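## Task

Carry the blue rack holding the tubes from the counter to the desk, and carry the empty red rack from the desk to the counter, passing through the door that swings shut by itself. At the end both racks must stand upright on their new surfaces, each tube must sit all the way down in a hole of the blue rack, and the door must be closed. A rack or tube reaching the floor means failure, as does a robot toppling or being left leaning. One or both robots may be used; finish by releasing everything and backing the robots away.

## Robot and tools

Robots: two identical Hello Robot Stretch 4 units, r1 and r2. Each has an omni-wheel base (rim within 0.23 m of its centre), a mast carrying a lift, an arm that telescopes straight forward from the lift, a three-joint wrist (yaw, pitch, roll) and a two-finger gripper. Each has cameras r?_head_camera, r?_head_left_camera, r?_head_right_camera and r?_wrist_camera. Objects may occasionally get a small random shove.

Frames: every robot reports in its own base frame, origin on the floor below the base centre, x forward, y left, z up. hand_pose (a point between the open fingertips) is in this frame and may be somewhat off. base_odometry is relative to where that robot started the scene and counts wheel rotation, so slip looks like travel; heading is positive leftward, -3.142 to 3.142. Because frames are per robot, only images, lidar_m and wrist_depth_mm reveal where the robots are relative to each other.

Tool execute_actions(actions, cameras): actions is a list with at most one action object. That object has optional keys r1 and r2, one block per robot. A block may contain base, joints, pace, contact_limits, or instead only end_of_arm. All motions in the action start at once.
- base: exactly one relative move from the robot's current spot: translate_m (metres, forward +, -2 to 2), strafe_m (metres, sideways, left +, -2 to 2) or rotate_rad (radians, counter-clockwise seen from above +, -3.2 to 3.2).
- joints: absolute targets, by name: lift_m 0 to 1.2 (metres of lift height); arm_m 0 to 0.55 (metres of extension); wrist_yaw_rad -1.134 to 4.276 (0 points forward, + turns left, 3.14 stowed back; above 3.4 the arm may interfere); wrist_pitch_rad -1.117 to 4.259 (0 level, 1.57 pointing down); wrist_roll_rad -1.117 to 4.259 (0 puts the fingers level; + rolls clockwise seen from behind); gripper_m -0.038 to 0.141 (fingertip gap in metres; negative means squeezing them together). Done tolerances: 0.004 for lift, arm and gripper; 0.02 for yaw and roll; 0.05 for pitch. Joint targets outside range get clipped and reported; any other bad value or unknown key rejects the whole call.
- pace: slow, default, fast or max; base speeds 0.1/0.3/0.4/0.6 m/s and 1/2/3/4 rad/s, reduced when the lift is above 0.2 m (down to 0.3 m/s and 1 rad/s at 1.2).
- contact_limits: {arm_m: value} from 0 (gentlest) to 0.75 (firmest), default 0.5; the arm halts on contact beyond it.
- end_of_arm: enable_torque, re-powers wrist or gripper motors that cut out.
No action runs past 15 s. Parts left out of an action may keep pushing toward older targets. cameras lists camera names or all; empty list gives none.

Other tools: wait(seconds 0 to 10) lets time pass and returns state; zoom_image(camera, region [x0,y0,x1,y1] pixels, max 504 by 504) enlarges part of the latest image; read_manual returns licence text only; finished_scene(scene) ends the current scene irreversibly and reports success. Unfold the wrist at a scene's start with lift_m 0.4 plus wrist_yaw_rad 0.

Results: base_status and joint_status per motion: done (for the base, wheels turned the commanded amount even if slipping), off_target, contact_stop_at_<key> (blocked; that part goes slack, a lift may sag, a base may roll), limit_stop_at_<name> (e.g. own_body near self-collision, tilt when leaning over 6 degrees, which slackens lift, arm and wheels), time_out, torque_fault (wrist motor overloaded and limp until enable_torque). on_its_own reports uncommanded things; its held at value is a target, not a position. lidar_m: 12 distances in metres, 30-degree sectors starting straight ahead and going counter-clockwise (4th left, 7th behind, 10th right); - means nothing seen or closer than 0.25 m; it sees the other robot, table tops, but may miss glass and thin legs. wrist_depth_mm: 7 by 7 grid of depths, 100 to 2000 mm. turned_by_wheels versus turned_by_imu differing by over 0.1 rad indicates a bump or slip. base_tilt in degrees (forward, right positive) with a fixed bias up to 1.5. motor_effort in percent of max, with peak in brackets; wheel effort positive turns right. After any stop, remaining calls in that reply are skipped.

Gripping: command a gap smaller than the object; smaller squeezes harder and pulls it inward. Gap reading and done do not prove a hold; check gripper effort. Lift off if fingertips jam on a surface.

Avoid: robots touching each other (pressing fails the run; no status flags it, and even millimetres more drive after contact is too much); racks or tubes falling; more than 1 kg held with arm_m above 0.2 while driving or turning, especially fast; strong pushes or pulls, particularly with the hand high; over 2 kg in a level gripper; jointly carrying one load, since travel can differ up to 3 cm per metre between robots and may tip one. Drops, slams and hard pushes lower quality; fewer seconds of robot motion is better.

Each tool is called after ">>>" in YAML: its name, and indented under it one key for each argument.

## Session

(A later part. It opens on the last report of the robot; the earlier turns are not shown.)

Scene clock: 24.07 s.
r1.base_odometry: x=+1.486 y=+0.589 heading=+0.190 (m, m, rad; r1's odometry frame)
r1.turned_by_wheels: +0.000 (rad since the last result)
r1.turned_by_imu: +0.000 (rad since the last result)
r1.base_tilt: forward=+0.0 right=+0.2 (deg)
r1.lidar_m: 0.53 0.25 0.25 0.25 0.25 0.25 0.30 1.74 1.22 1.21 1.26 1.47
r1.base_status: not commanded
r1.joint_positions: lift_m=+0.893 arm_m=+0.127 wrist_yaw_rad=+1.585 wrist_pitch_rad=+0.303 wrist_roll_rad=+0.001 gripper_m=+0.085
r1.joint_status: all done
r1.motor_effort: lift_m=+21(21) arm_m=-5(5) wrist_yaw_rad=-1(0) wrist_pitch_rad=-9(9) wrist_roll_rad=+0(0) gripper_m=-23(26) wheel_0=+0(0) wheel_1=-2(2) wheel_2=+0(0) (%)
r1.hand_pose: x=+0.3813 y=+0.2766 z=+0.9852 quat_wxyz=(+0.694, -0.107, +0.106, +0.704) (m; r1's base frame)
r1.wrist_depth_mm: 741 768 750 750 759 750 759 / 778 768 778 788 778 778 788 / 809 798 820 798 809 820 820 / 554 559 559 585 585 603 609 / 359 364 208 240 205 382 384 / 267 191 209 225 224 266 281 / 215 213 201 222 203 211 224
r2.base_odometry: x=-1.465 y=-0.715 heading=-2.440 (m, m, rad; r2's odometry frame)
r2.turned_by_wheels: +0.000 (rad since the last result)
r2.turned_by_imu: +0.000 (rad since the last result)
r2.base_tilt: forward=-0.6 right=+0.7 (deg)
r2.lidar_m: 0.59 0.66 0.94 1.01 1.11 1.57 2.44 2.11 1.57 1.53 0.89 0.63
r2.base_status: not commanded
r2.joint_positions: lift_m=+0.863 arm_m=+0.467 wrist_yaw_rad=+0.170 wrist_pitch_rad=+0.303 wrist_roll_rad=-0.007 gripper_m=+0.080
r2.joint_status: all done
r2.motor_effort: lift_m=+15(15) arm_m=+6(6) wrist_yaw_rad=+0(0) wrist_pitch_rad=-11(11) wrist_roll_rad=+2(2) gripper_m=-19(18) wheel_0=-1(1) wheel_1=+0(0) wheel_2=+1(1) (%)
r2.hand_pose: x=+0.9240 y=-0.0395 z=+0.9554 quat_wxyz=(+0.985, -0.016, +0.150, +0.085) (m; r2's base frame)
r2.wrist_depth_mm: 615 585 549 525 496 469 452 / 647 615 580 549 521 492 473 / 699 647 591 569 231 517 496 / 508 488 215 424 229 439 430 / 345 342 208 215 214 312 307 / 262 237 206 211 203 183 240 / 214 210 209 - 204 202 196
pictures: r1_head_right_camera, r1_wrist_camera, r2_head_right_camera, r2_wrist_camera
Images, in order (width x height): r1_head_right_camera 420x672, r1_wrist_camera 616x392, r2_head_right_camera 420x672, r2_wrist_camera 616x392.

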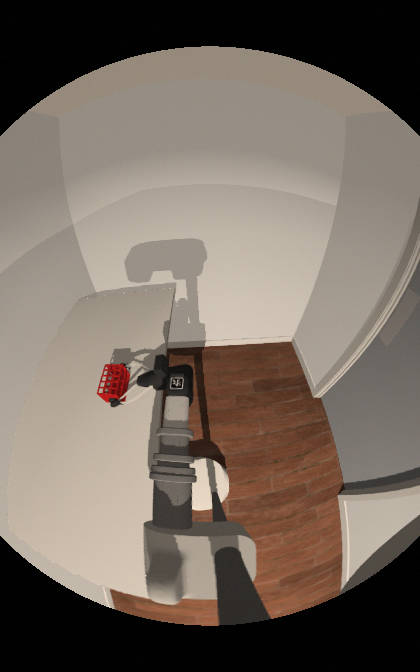

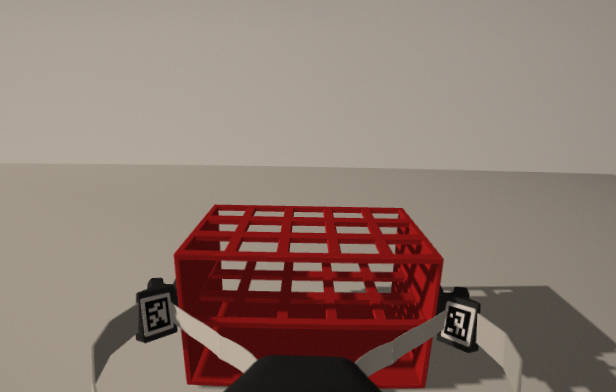

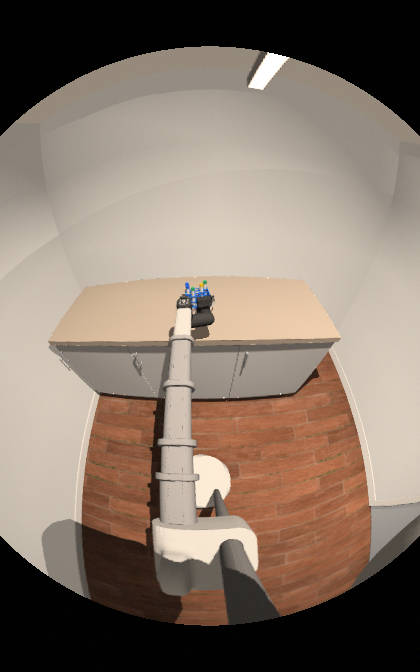

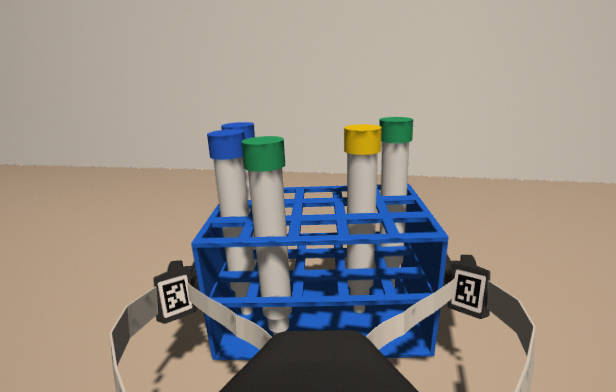

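>>> zoom_image:
  camera: "r1_head_right_camera"
  region: [270, 330, 420, 530]

>>> zoom_image:
  camera: "r2_head_right_camera"
  region: [290, 330, 420, 580]

Region (270, 330, 420, 530) of r1_head_right_camera's 420x672 image, scaled by 2.520, with more detail than that image has; it fills the left 378 columns of this view, and the rest is white.

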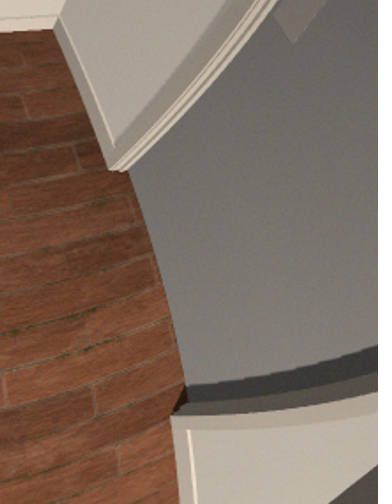

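Region (290, 330, 420, 580) of r2_head_right_camera's 420x672 image, scaled by 2.016, with more detail than that image has; it fills the left 262 columns of this view, and the rest is white.

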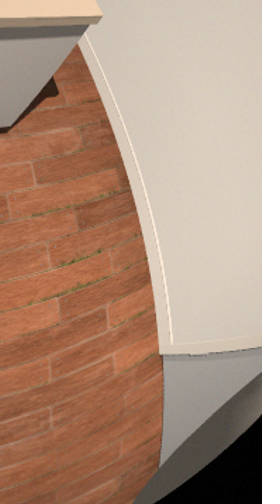

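>>> execute_actions:
  actions:
    - {"r1": {"base": {"strafe_m": -0.94}, "joints": {"lift_m": 0.925, "arm_m": 0.0, "wrist_yaw_rad": 3.1}, "pace": "max"}, "r2": {"base": {"translate_m": -1.0}, "joints": {"lift_m": 0.895, "arm_m": 0.0, "wrist_yaw_rad": 0.0}, "pace": "max"}}

Scene clock: 33.63 s.
r1.base_odometry: x=+1.663 y=-0.334 heading=+0.190 (m, m, rad; r1's odometry frame)
r1.turned_by_wheels: +0.000 (rad since the last result)
r1.turned_by_imu: +0.000 (rad since the last result)
r1.base_tilt: forward=+0.0 right=+0.1 (deg)
r1.lidar_m: 0.71 1.48 1.07 1.01 1.06 2.48 1.04 0.41 0.30 0.26 0.28 0.40
r1.base_status: done
r1.joint_positions: lift_m=+0.925 arm_m=+0.001 wrist_yaw_rad=+3.100 wrist_pitch_rad=+0.303 wrist_roll_rad=+0.001 gripper_m=+0.085
r1.joint_status: all done
r1.motor_effort: lift_m=+21(27) arm_m=-5(5) wrist_yaw_rad=+0(7) wrist_pitch_rad=-9(10) wrist_roll_rad=+0(0) gripper_m=-23(25) wheel_0=+0(12) wheel_1=+1(12) wheel_2=+1(0) (%)
r1.hand_pose: x=-0.0997 y=+0.0988 z=+1.0171 quat_wxyz=(+0.021, -0.151, +0.004, +0.988) (m; r1's base frame)
r1.wrist_depth_mm: 118 121 202 - - - - / 433 634 1756 - - - - / 462 741 1808 - - - - / 477 750 1308 - - - - / 492 732 208 240 206 - - / 504 191 209 225 224 1983 - / 251 741 201 221 204 1618 1661
r2.base_odometry: x=-0.701 y=-0.069 heading=-2.440 (m, m, rad; r2's odometry frame)
r2.turned_by_wheels: +0.000 (rad since the last result)
r2.turned_by_imu: +0.001 (rad since the last result)
r2.base_tilt: forward=-0.6 right=+0.8 (deg)
r2.lidar_m: 0.41 1.52 1.10 1.06 1.13 1.49 1.43 1.52 1.55 1.47 1.55 0.46
r2.base_status: done
r2.joint_positions: lift_m=+0.895 arm_m=+0.001 wrist_yaw_rad=+0.000 wrist_pitch_rad=+0.303 wrist_roll_rad=-0.007 gripper_m=+0.080
r2.joint_status: all done
r2.motor_effort: lift_m=+20(23) arm_m=-6(9) wrist_yaw_rad=+0(7) wrist_pitch_rad=-12(12) wrist_roll_rad=+2(2) gripper_m=-18(18) wheel_0=-1(7) wheel_1=+0(8) wheel_2=-1(11) (%)
r2.hand_pose: x=+0.4473 y=-0.0874 z=+0.9868 quat_wxyz=(+0.989, -0.003, +0.151, +0.000) (m; r2's base frame)
r2.wrist_depth_mm: 1537 1921 1921 1921 1863 1808 1808 / 1537 1983 1983 1983 1983 1921 1863 / 1464 1499 1430 1430 231 1397 1983 / 1499 1576 216 240 229 1499 - / 1537 1708 207 215 214 1576 - / 1537 1661 206 210 203 183 1661 / 1430 1430 1397 - 211 1397 1336
pictures: r1_head_camera, r1_head_left_camera, r1_head_right_camera, r1_wrist_camera, r2_head_camera, r2_head_left_camera, r2_head_right_camera, r2_wrist_camera
Images, in order (width x height): r1_head_camera 420x560, r1_head_left_camera 420x672, r1_head_right_camera 420x672, r1_wrist_camera 616x392, r2_head_camera 420x560, r2_head_left_camera 420x672, r2_head_right_camera 420x672, r2_wrist_camera 616x392.

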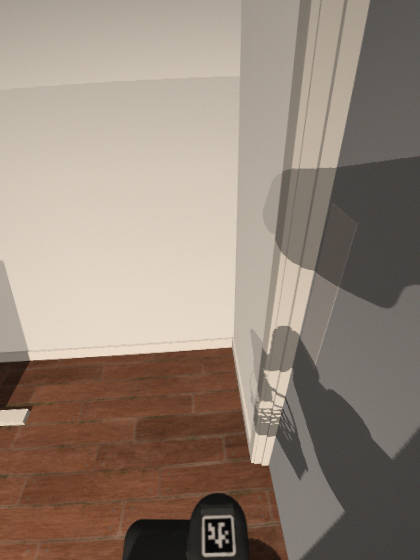

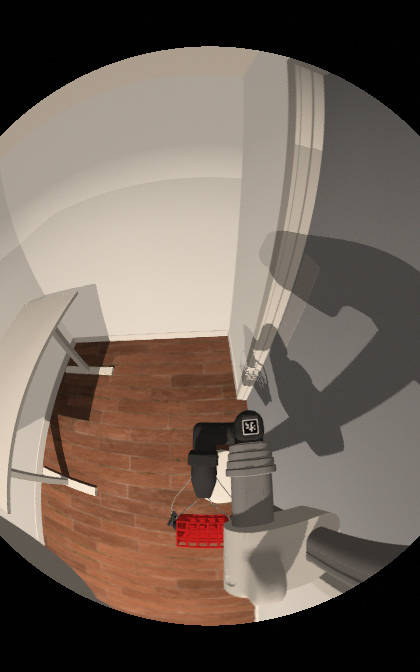

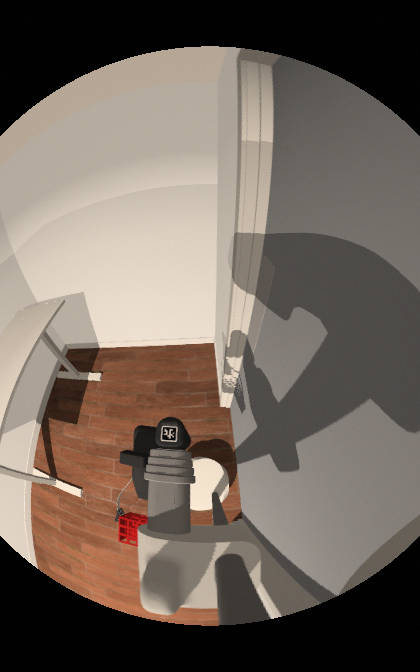

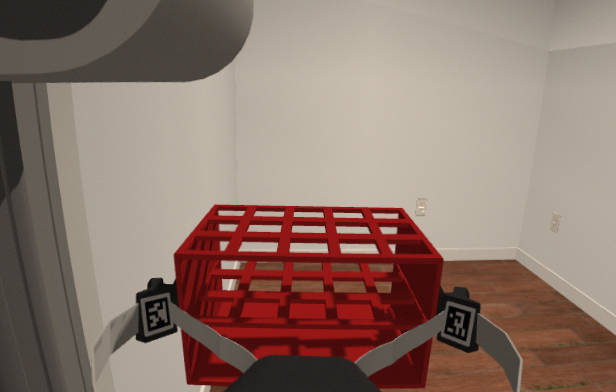

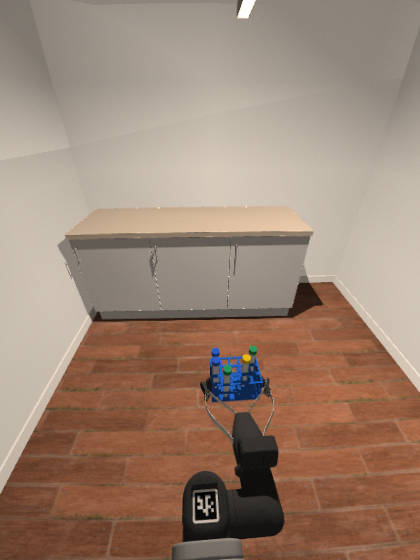

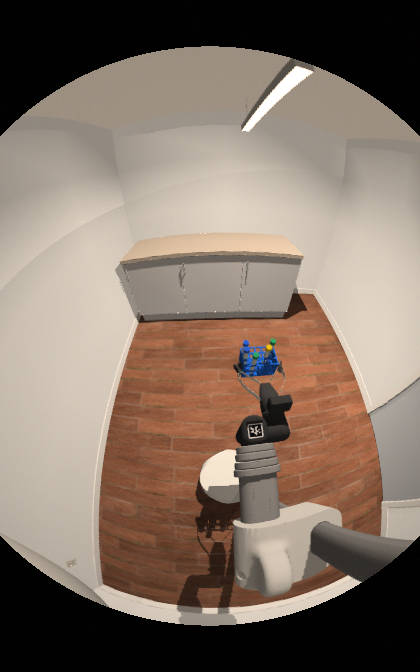

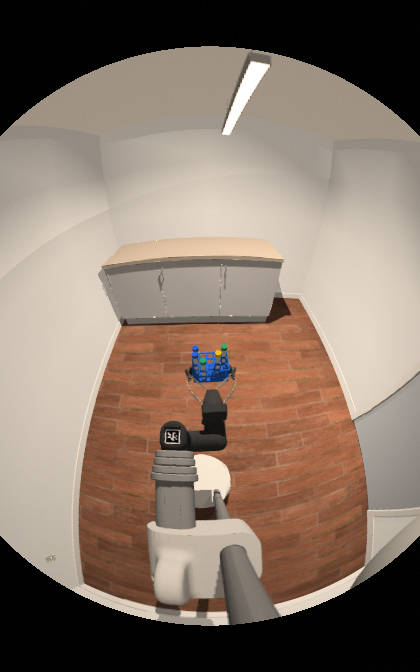

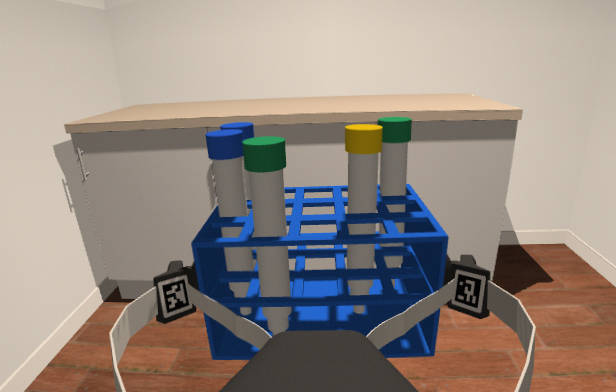

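>>> execute_actions:
  actions:
    - {"r1": {"base": {"strafe_m": -0.55}, "joints": {"lift_m": 0.35}}, "r2": {"base": {"translate_m": -0.69}, "joints": {"lift_m": 0.3}, "pace": "max"}}

Scene clock: 37.80 s.
r1.base_odometry: x=+1.694 y=-0.509 heading=+0.191 (m, m, rad; r1's odometry frame)
r1.turned_by_wheels: +0.001 (rad since the last result)
r1.turned_by_imu: +0.019 (rad since the last result)
r1.base_tilt: forward=+0.1 right=+0.1 (deg)
r1.lidar_m: 0.65 1.49 1.25 1.15 1.23 2.43 0.33 0.26 0.25 0.25 0.25 0.39
r1.base_status: strafe_m contact_stop (by the wheels' count: -0.178 of -0.550)
r1.joint_positions: lift_m=+0.350 arm_m=+0.001 wrist_yaw_rad=+3.100 wrist_pitch_rad=+0.303 wrist_roll_rad=+0.001 gripper_m=+0.085
r1.joint_status: all done
r1.on_its_own: the wheels are slack since a contact_stop
r1.motor_effort: lift_m=+18(20) arm_m=-4(5) wrist_yaw_rad=+0(4) wrist_pitch_rad=-10(11) wrist_roll_rad=+0(0) gripper_m=-23(22) wheel_0=+0(32) wheel_1=+0(36) wheel_2=+0(5) (%)
r1.hand_pose: x=-0.0999 y=+0.0988 z=+0.4423 quat_wxyz=(+0.021, -0.151, +0.004, +0.988) (m; r1's base frame)
r1.wrist_depth_mm: 118 120 202 - - - - / 336 410 820 - - - - / 373 436 831 - - - - / 379 449 615 - - - - / 382 466 209 241 232 1397 1430 / 384 191 209 227 213 976 1025 / 251 496 201 222 204 788 842
r2.base_odometry: x=-0.174 y=+0.376 heading=-2.440 (m, m, rad; r2's odometry frame)
r2.turned_by_wheels: +0.000 (rad since the last result)
r2.turned_by_imu: +0.000 (rad since the last result)
r2.base_tilt: forward=-0.5 right=+0.6 (deg)
r2.lidar_m: 0.43 1.52 1.14 1.06 1.07 0.79 0.73 0.76 1.15 1.20 1.40 2.17
r2.base_status: done
r2.joint_positions: lift_m=+0.300 arm_m=+0.001 wrist_yaw_rad=+0.000 wrist_pitch_rad=+0.303 wrist_roll_rad=-0.007 gripper_m=+0.080
r2.joint_status: all done
r2.motor_effort: lift_m=+16(18) arm_m=-6(6) wrist_yaw_rad=+0(0) wrist_pitch_rad=-11(13) wrist_roll_rad=+3(2) gripper_m=-19(19) wheel_0=-1(7) wheel_1=-2(7) wheel_2=-1(12) (%)
r2.hand_pose: x=+0.4473 y=-0.0874 z=+0.3922 quat_wxyz=(+0.989, -0.003, +0.151, +0.001) (m; r2's base frame)
r2.wrist_depth_mm: 1576 - 1921 1921 1921 - - / 1576 - - - - - - / 1576 - - - 230 - 1983 / 1464 1576 213 240 229 1366 1336 / 1098 1060 208 216 213 976 976 / 820 750 206 209 203 183 759 / 676 654 634 - 211 634 615
pictures: r1_head_camera, r1_head_left_camera, r1_head_right_camera, r1_wrist_camera, r2_head_camera, r2_head_left_camera, r2_head_right_camera, r2_wrist_camera
Images, in order (width x height): r1_head_camera 420x560, r1_head_left_camera 420x672, r1_head_right_camera 420x672, r1_wrist_camera 616x392, r2_head_camera 420x560, r2_head_left_camera 420x672, r2_head_right_camera 420x672, r2_wrist_camera 616x392.

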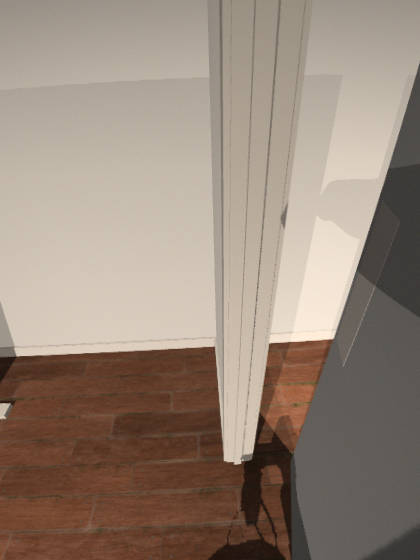

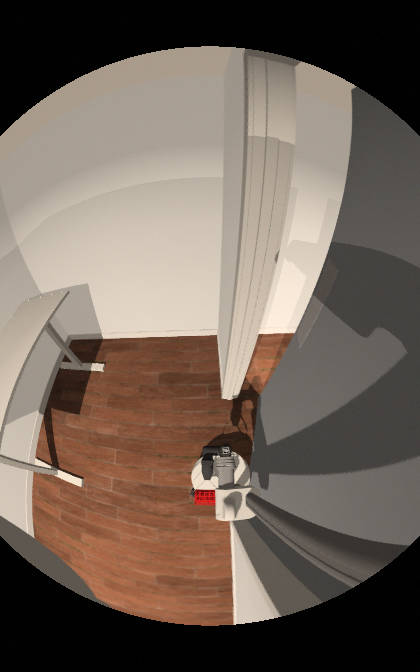

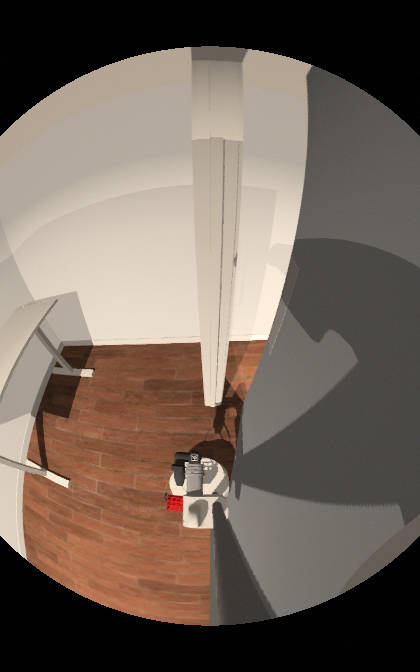

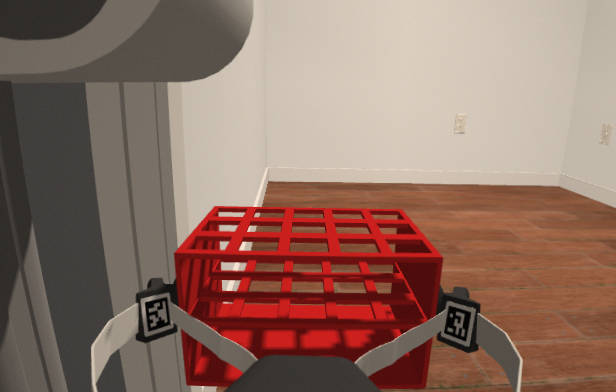

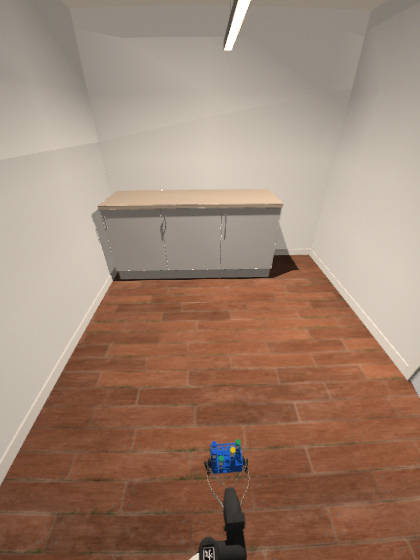

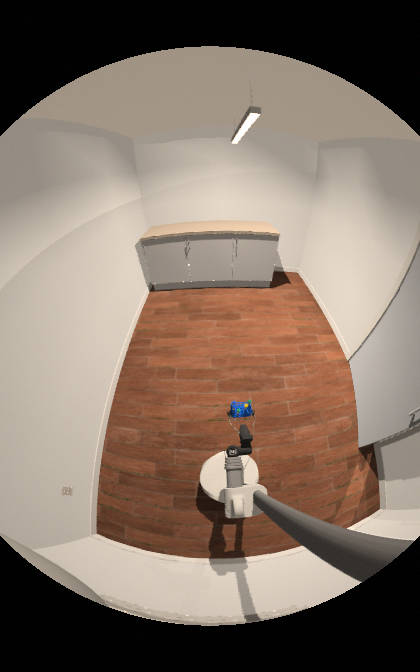

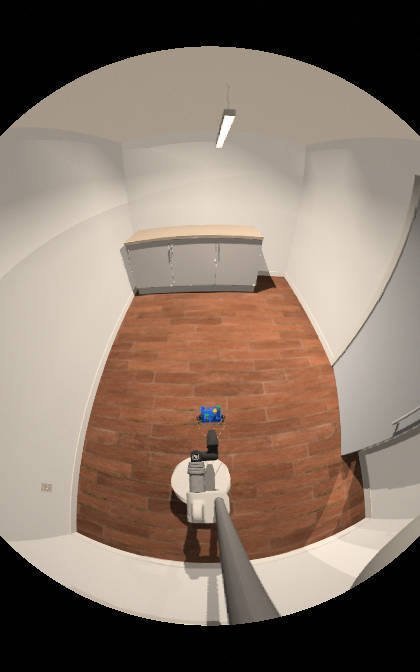

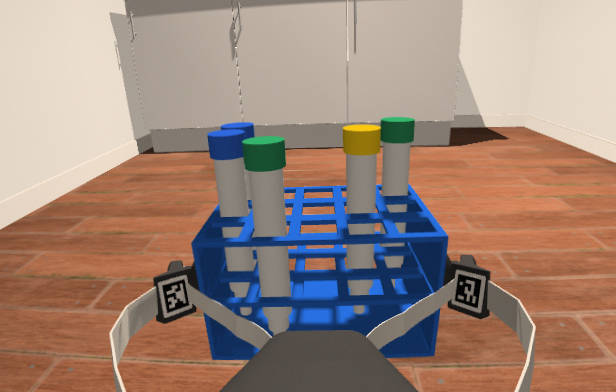

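>>> execute_actions:
  actions: []

Scene clock: 38.10 s.
r1.base_odometry: x=+1.697 y=-0.488 heading=+0.158 (m, m, rad; r1's odometry frame)
r1.turned_by_wheels: -0.033 (rad since the last result)
r1.turned_by_imu: -0.034 (rad since the last result)
r1.base_tilt: forward=+0.0 right=+0.1 (deg)
r1.lidar_m: 0.65 1.49 1.21 1.14 1.19 2.47 0.42 0.27 0.25 - 0.25 0.33
r1.base_status: strafe_m contact_stop (by the wheels' count: -0.178 of -0.550)
r1.joint_positions: lift_m=+0.350 arm_m=+0.001 wrist_yaw_rad=+3.100 wrist_pitch_rad=+0.303 wrist_roll_rad=+0.001 gripper_m=+0.085
r1.joint_status: all done
r1.on_its_own: the wheels are slack since a contact_stop
r1.motor_effort: lift_m=+19(20) arm_m=-4(5) wrist_yaw_rad=-1(4) wrist_pitch_rad=-9(11) wrist_roll_rad=+0(0) gripper_m=-25(22) wheel_0=+0(32) wheel_1=+0(36) wheel_2=+0(5) (%)
r1.hand_pose: x=-0.0999 y=+0.0988 z=+0.4422 quat_wxyz=(+0.021, -0.151, +0.004, +0.988) (m; r1's base frame)
r1.wrist_depth_mm: 118 121 203 - - - - / 366 421 1138 - - - - / 404 442 1160 - - - - / 413 459 788 - - - - / 413 477 210 241 231 1430 1464 / 415 192 210 228 215 976 1025 / 252 517 202 221 203 778 831
r2.base_odometry: x=-0.174 y=+0.376 heading=-2.440 (m, m, rad; r2's odometry frame)
r2.turned_by_wheels: +0.000 (rad since the last result)
r2.turned_by_imu: +0.000 (rad since the last result)
r2.base_tilt: forward=-0.5 right=+0.6 (deg)
r2.lidar_m: 0.42 1.51 1.13 1.08 1.07 0.78 0.72 0.78 1.17 1.30 1.47 2.19
r2.base_status: done
r2.joint_positions: lift_m=+0.300 arm_m=+0.001 wrist_yaw_rad=+0.000 wrist_pitch_rad=+0.303 wrist_roll_rad=-0.007 gripper_m=+0.080
r2.joint_status: all done
r2.motor_effort: lift_m=+16(18) arm_m=-6(6) wrist_yaw_rad=+0(0) wrist_pitch_rad=-12(13) wrist_roll_rad=+2(2) gripper_m=-19(19) wheel_0=-2(7) wheel_1=-2(7) wheel_2=-1(12) (%)
r2.hand_pose: x=+0.4473 y=-0.0874 z=+0.3922 quat_wxyz=(+0.989, -0.003, +0.151, +0.001) (m; r2's base frame)
r2.wrist_depth_mm: 1576 1983 1983 1983 1921 - - / 1618 - - - - - - / 1576 - - - 230 - 1921 / 1464 1576 215 1336 229 1397 1336 / 1078 1078 207 216 214 1008 976 / 831 759 206 210 203 183 759 / 668 661 634 - 211 634 621
pictures: r1_head_camera, r1_head_left_camera, r1_head_right_camera, r1_wrist_camera, r2_head_camera, r2_head_left_camera, r2_head_right_camera, r2_wrist_camera
Images, in order (width x height): r1_head_camera 420x560, r1_head_left_camera 420x672, r1_head_right_camera 420x672, r1_wrist_camera 616x392, r2_head_camera 420x560, r2_head_left_camera 420x672, r2_head_right_camera 420x672, r2_wrist_camera 616x392.

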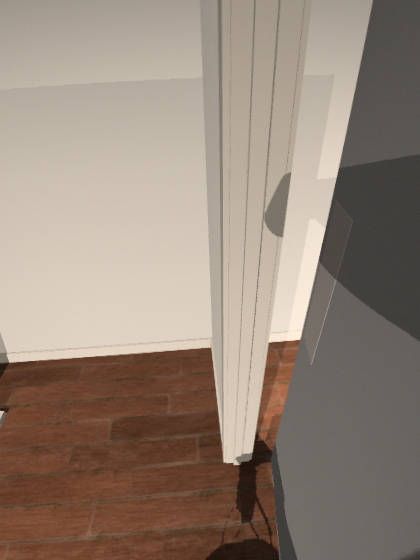

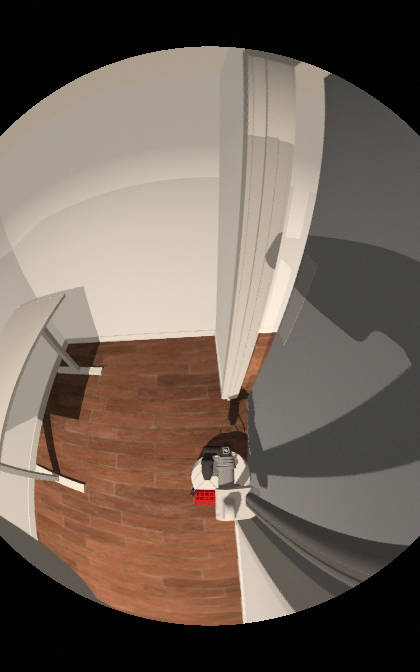

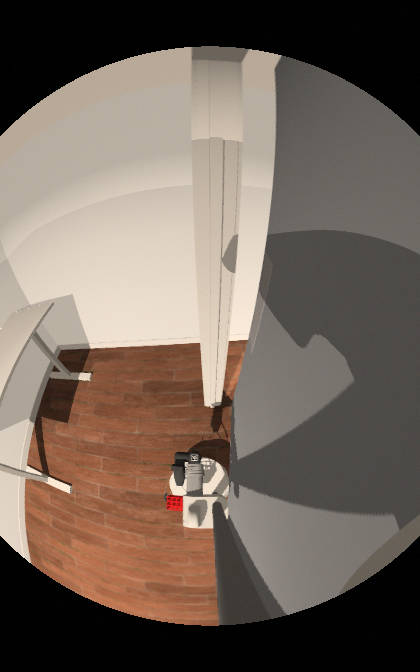

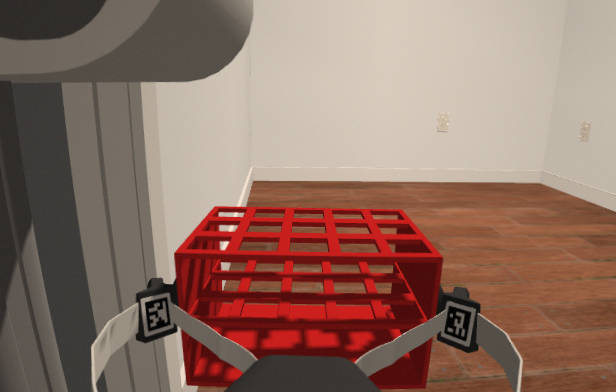

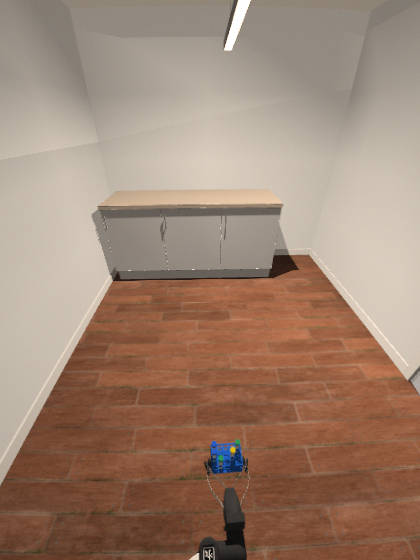

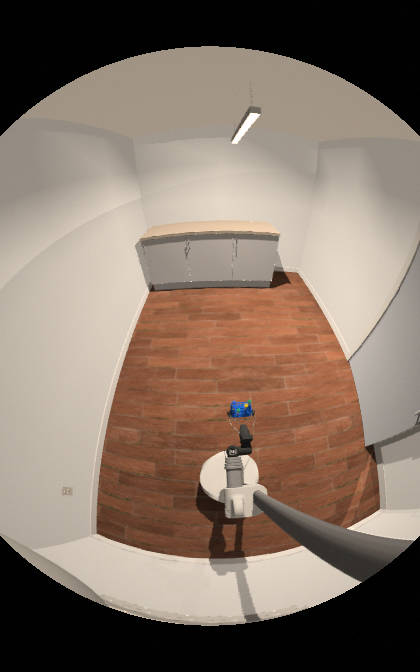

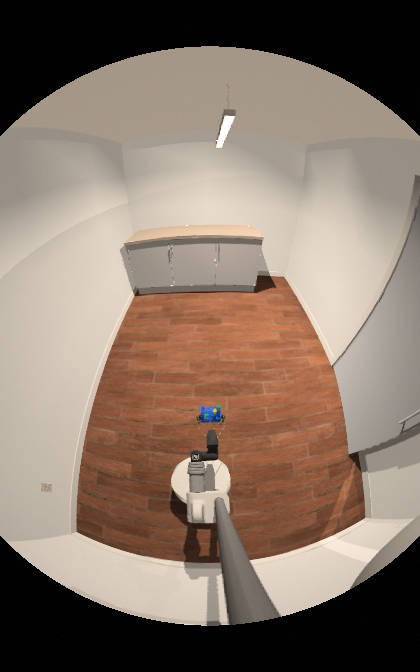

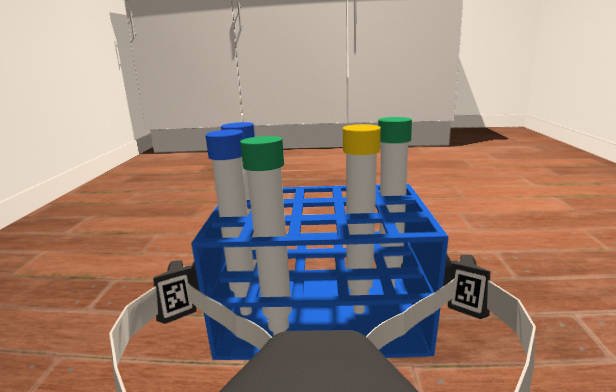

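>>> execute_actions:
  actions:
    - {"r1": {"base": {"translate_m": 0.25}, "pace": "fast"}, "r2": {"base": {"rotate_rad": -1.34}, "pace": "default"}}
  cameras: ["r1_head_right_camera", "r2_head_camera", "r2_head_left_camera"]

Scene clock: 41.83 s.
r1.base_odometry: x=+1.945 y=-0.449 heading=+0.158 (m, m, rad; r1's odometry frame)
r1.turned_by_wheels: +0.000 (rad since the last result)
r1.turned_by_imu: +0.027 (rad since the last result)
r1.base_tilt: forward=+0.0 right=+0.1 (deg)
r1.lidar_m: 0.41 1.23 1.21 1.14 1.19 2.64 0.60 0.27 0.25 - 0.25 0.31
r1.base_status: done
r1.joint_positions: lift_m=+0.350 arm_m=+0.001 wrist_yaw_rad=+3.100 wrist_pitch_rad=+0.303 wrist_roll_rad=+0.001 gripper_m=+0.085
r1.joint_status: not commanded
r1.motor_effort: lift_m=+20(21) arm_m=-4(4) wrist_yaw_rad=-1(1) wrist_pitch_rad=-9(10) wrist_roll_rad=+0(1) gripper_m=-25(27) wheel_0=+2(30) wheel_1=+1(19) wheel_2=+1(20) (%)
r1.hand_pose: x=-0.0999 y=+0.0988 z=+0.4421 quat_wxyz=(+0.021, -0.151, +0.004, +0.988) (m; r1's base frame)
r1.wrist_depth_mm: 118 120 202 - - - - / 375 521 946 - - - - / 418 591 976 - - - - / 427 609 732 - - - - / 427 609 210 240 232 1430 1430 / 427 191 210 227 213 991 1042 / 251 615 201 222 204 768 854
r2.base_odometry: x=-0.174 y=+0.376 heading=+2.503 (m, m, rad; r2's odometry frame)
r2.turned_by_wheels: -1.340 (rad since the last result)
r2.turned_by_imu: -1.324 (rad since the last result)
r2.base_tilt: forward=-0.6 right=+0.5 (deg)
r2.lidar_m: 0.40 1.73 2.29 2.21 1.28 1.10 1.08 0.90 0.73 0.72 0.92 1.37
r2.base_status: done
r2.joint_positions: lift_m=+0.300 arm_m=+0.001 wrist_yaw_rad=+0.000 wrist_pitch_rad=+0.303 wrist_roll_rad=-0.007 gripper_m=+0.080
r2.joint_status: not commanded
r2.motor_effort: lift_m=+16(16) arm_m=-6(6) wrist_yaw_rad=+0(1) wrist_pitch_rad=-12(12) wrist_roll_rad=+3(2) gripper_m=-19(20) wheel_0=+1(7) wheel_1=+0(7) wheel_2=+1(7) (%)
r2.hand_pose: x=+0.4473 y=-0.0875 z=+0.3922 quat_wxyz=(+0.989, -0.003, +0.151, +0.000) (m; r2's base frame)
r2.wrist_depth_mm: 1464 1397 1229 1138 1060 1042 976 / 1618 1464 1336 1205 1138 1078 1025 / 1708 1576 1308 1255 231 1138 1078 / 1576 1537 216 1281 229 1205 1118 / 1098 1078 200 215 214 991 991 / 831 741 206 209 203 183 759 / 676 661 640 - 211 634 621
pictures: r1_head_right_camera, r2_head_camera, r2_head_left_camera
Images, in order (width x height): r1_head_right_camera 420x672, r2_head_camera 420x560, r2_head_left_camera 420x672.

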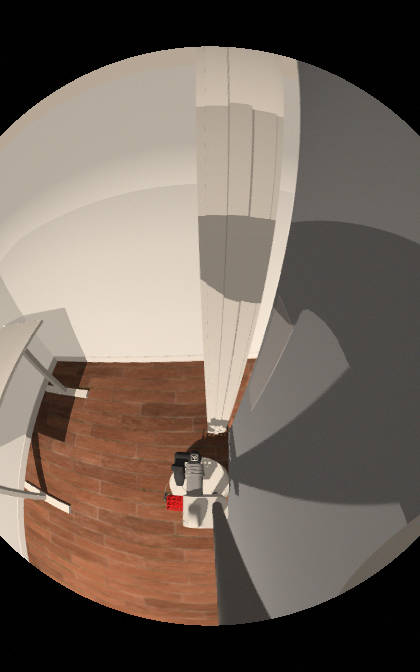

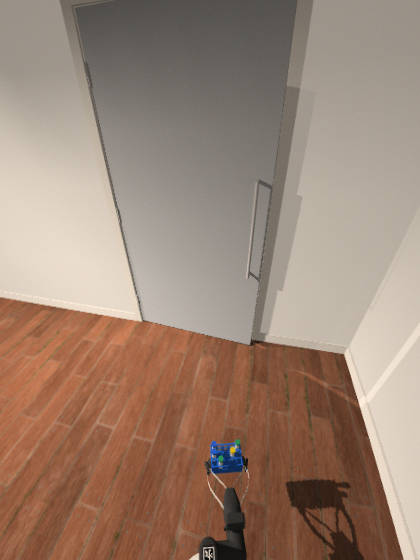

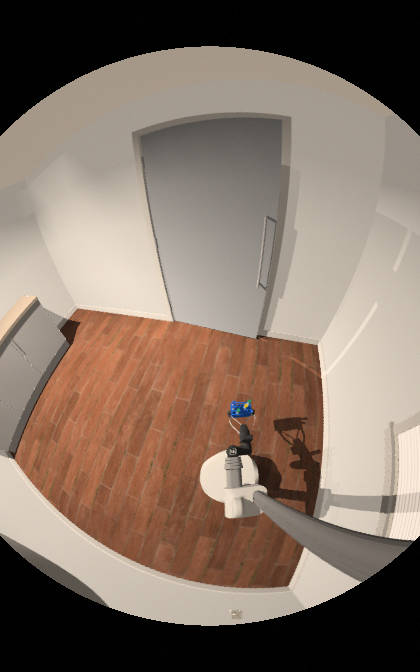

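>>> execute_actions:
  actions:
    - {"r1": {"base": {"strafe_m": -0.88}, "pace": "default"}}
  cameras: ["r1_head_right_camera", "r1_head_left_camera", "r2_head_camera", "r2_head_left_camera"]

Scene clock: 46.27 s.
r1.base_odometry: x=+2.084 y=-1.318 heading=+0.158 (m, m, rad; r1's odometry frame)
r1.turned_by_wheels: +0.000 (rad since the last result)
r1.turned_by_imu: +0.001 (rad since the last result)
r1.base_tilt: forward=+0.1 right=+0.1 (deg)
r1.lidar_m: 1.21 1.03 0.80 2.04 0.61 0.26 0.25 2.53 0.25 1.93 0.46 0.47
r1.base_status: done
r1.joint_positions: lift_m=+0.350 arm_m=+0.001 wrist_yaw_rad=+3.100 wrist_pitch_rad=+0.303 wrist_roll_rad=+0.001 gripper_m=+0.085
r1.joint_status: not commanded
r1.motor_effort: lift_m=+21(20) arm_m=-4(4) wrist_yaw_rad=+0(0) wrist_pitch_rad=-9(9) wrist_roll_rad=+0(0) gripper_m=-25(26) wheel_0=+1(20) wheel_1=+0(24) wheel_2=+1(1) (%)
r1.hand_pose: x=-0.0999 y=+0.0988 z=+0.4421 quat_wxyz=(+0.021, -0.151, +0.004, +0.988) (m; r1's base frame)
r1.wrist_depth_mm: 118 120 202 347 389 439 492 / 270 287 329 362 404 462 521 / 282 307 336 377 418 484 554 / 291 317 342 387 442 508 597 / 303 329 209 241 229 539 621 / 310 190 210 226 213 549 699 / 252 351 202 222 203 569 741
r2.base_odometry: x=-0.174 y=+0.376 heading=+2.503 (m, m, rad; r2's odometry frame)
r2.turned_by_wheels: +0.000 (rad since the last result)
r2.turned_by_imu: +0.000 (rad since the last result)
r2.base_tilt: forward=-0.6 right=+0.6 (deg)
r2.lidar_m: 0.41 0.71 2.29 2.20 1.29 1.10 1.10 0.86 0.73 0.73 0.89 1.45
r2.base_status: not commanded
r2.joint_positions: lift_m=+0.300 arm_m=+0.001 wrist_yaw_rad=+0.000 wrist_pitch_rad=+0.303 wrist_roll_rad=-0.007 gripper_m=+0.080
r2.joint_status: not commanded
r2.motor_effort: lift_m=+16(16) arm_m=-6(6) wrist_yaw_rad=+1(1) wrist_pitch_rad=-12(12) wrist_roll_rad=+3(2) gripper_m=-17(18) wheel_0=+1(1) wheel_1=+0(0) wheel_2=+0(1) (%)
r2.hand_pose: x=+0.4473 y=-0.0875 z=+0.3922 quat_wxyz=(+0.989, -0.003, +0.151, +0.000) (m; r2's base frame)
r2.wrist_depth_mm: 517 854 544 - - 1042 991 / 564 831 809 - - 1098 1042 / 585 931 1618 - 230 1138 1098 / 609 820 216 216 229 1182 1138 / 621 627 207 215 214 976 960 / 609 554 206 209 203 184 759 / 627 634 609 - 211 634 621
pictures: r1_head_left_camera, r1_head_right_camera, r2_head_camera, r2_head_left_camera
Images, in order (width x height): r1_head_left_camera 420x672, r1_head_right_camera 420x672, r2_head_camera 420x560, r2_head_left_camera 420x672.

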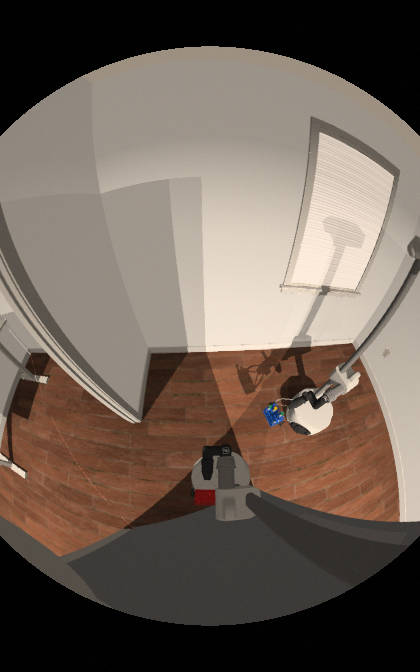

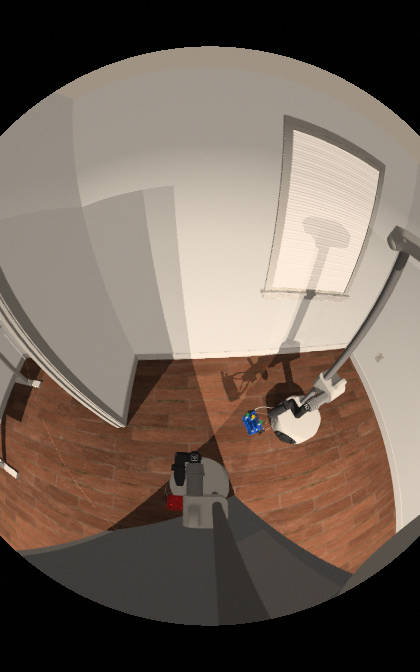

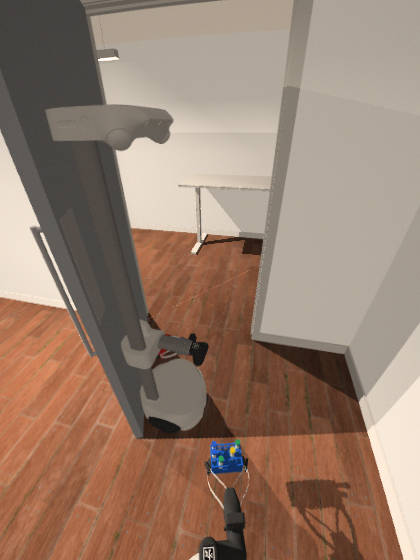

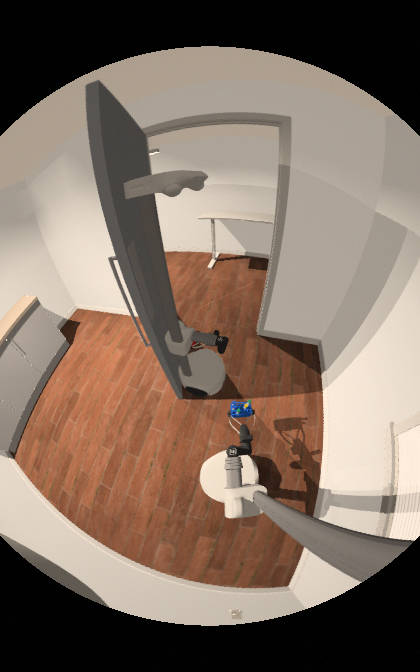

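>>> zoom_image:
  camera: "r1_head_right_camera"
  region: [100, 400, 340, 600]

>>> zoom_image:
  camera: "r2_head_camera"
  region: [60, 280, 340, 520]

Region (100, 400, 340, 600) of r1_head_right_camera's 420x672 image, scaled by 2.100, with more detail than that image has.

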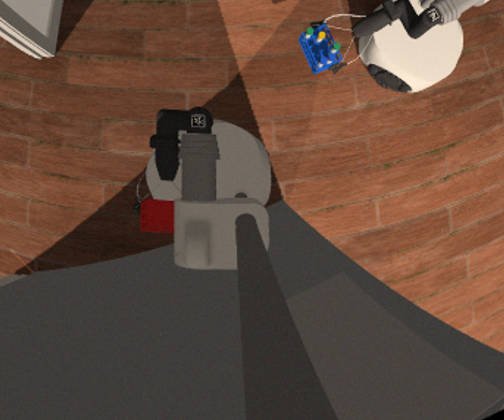

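Region (60, 280, 340, 520) of r2_head_camera's 420x560 image, scaled by 1.800, with more detail than that image has; it fills the top 432 rows of this view, and the rest is white.

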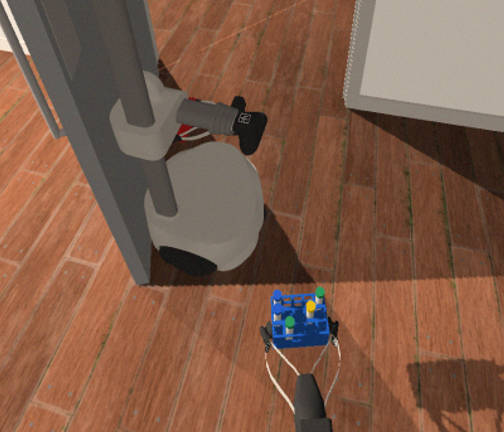

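>>> zoom_image:
  camera: "r2_head_left_camera"
  region: [130, 230, 330, 480]

Region (130, 230, 330, 480) of r2_head_left_camera's 420x672 image, scaled by 2.016, with more detail than that image has; it fills the left 403 columns of this view, and the rest is white.

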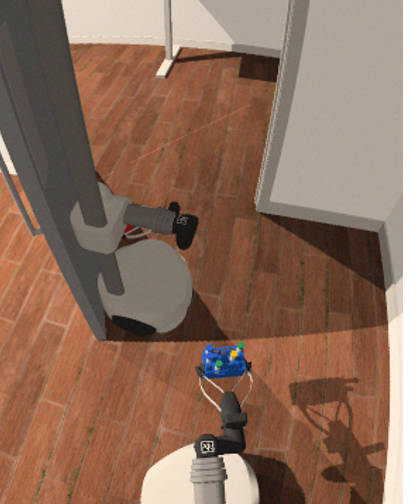

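>>> execute_actions:
  actions:
    - {"r1": {"base": {"rotate_rad": -0.48}, "pace": "max"}, "r2": {"base": {"rotate_rad": -0.045}, "pace": "fast"}}
  cameras: ["r1_head_right_camera", "r2_head_camera"]

Scene clock: 52.07 s.
r1.base_odometry: x=+2.084 y=-1.318 heading=-0.322 (m, m, rad; r1's odometry frame)
r1.turned_by_wheels: -0.480 (rad since the last result)
r1.turned_by_imu: -0.482 (rad since the last result)
r1.base_tilt: forward=+0.1 right=+0.1 (deg)
r1.lidar_m: 0.50 1.20 0.95 0.81 2.03 0.57 0.26 0.25 0.25 0.25 0.81 0.46
r1.base_status: done
r1.joint_positions: lift_m=+0.350 arm_m=+0.001 wrist_yaw_rad=+3.100 wrist_pitch_rad=+0.303 wrist_roll_rad=+0.001 gripper_m=+0.085
r1.joint_status: not commanded
r1.motor_effort: lift_m=+20(20) arm_m=-4(4) wrist_yaw_rad=+1(1) wrist_pitch_rad=-9(9) wrist_roll_rad=+1(0) gripper_m=-25(27) wheel_0=+1(9) wheel_1=-4(9) wheel_2=+4(15) (%)
r1.hand_pose: x=-0.0999 y=+0.0988 z=+0.4421 quat_wxyz=(+0.021, -0.151, +0.004, +0.988) (m; r1's base frame)
r1.wrist_depth_mm: 118 120 202 530 741 - - / 278 322 427 554 778 - - / 297 353 439 580 809 - - / 306 359 427 574 878 - - / 312 373 209 240 231 1464 1464 / 320 191 210 226 213 991 1060 / 251 389 201 222 203 788 842
r2.base_odometry: x=-0.174 y=+0.376 heading=+2.458 (m, m, rad; r2's odometry frame)
r2.turned_by_wheels: -0.045 (rad since the last result)
r2.turned_by_imu: -0.045 (rad since the last result)
r2.base_tilt: forward=-0.5 right=+0.4 (deg)
r2.lidar_m: 0.45 0.70 2.29 2.31 1.31 1.10 1.08 0.88 0.73 0.72 0.87 1.45
r2.base_status: done
r2.joint_positions: lift_m=+0.300 arm_m=+0.001 wrist_yaw_rad=+0.000 wrist_pitch_rad=+0.303 wrist_roll_rad=-0.007 gripper_m=+0.080
r2.joint_status: not commanded
r2.motor_effort: lift_m=+16(16) arm_m=-6(6) wrist_yaw_rad=+1(2) wrist_pitch_rad=-12(11) wrist_roll_rad=+3(2) gripper_m=-19(19) wheel_0=+3(6) wheel_1=+2(5) wheel_2=-1(7) (%)
r2.hand_pose: x=+0.4473 y=-0.0875 z=+0.3922 quat_wxyz=(+0.989, -0.003, +0.151, +0.000) (m; r2's base frame)
r2.wrist_depth_mm: 559 634 530 - - 1042 991 / 640 1008 661 - - 1098 1042 / 640 1182 - - 230 1160 1118 / 668 946 215 222 229 1205 1138 / 621 621 207 215 214 976 960 / 621 539 206 211 203 183 759 / 634 597 603 - 211 627 621
pictures: r1_head_right_camera, r2_head_camera
Images, in order (width x height): r1_head_right_camera 420x672, r2_head_camera 420x560.

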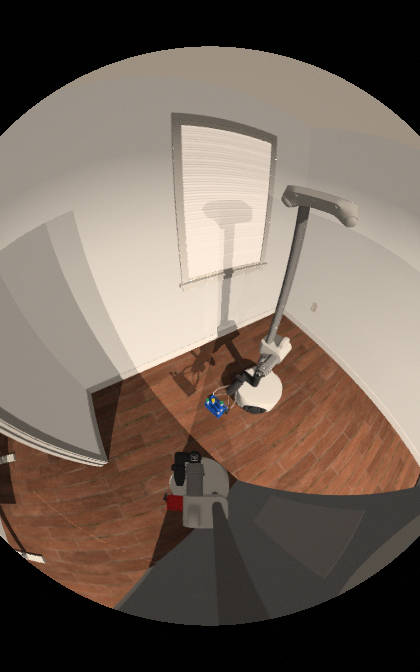

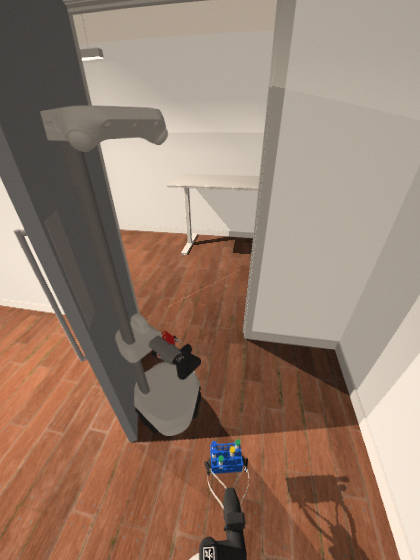

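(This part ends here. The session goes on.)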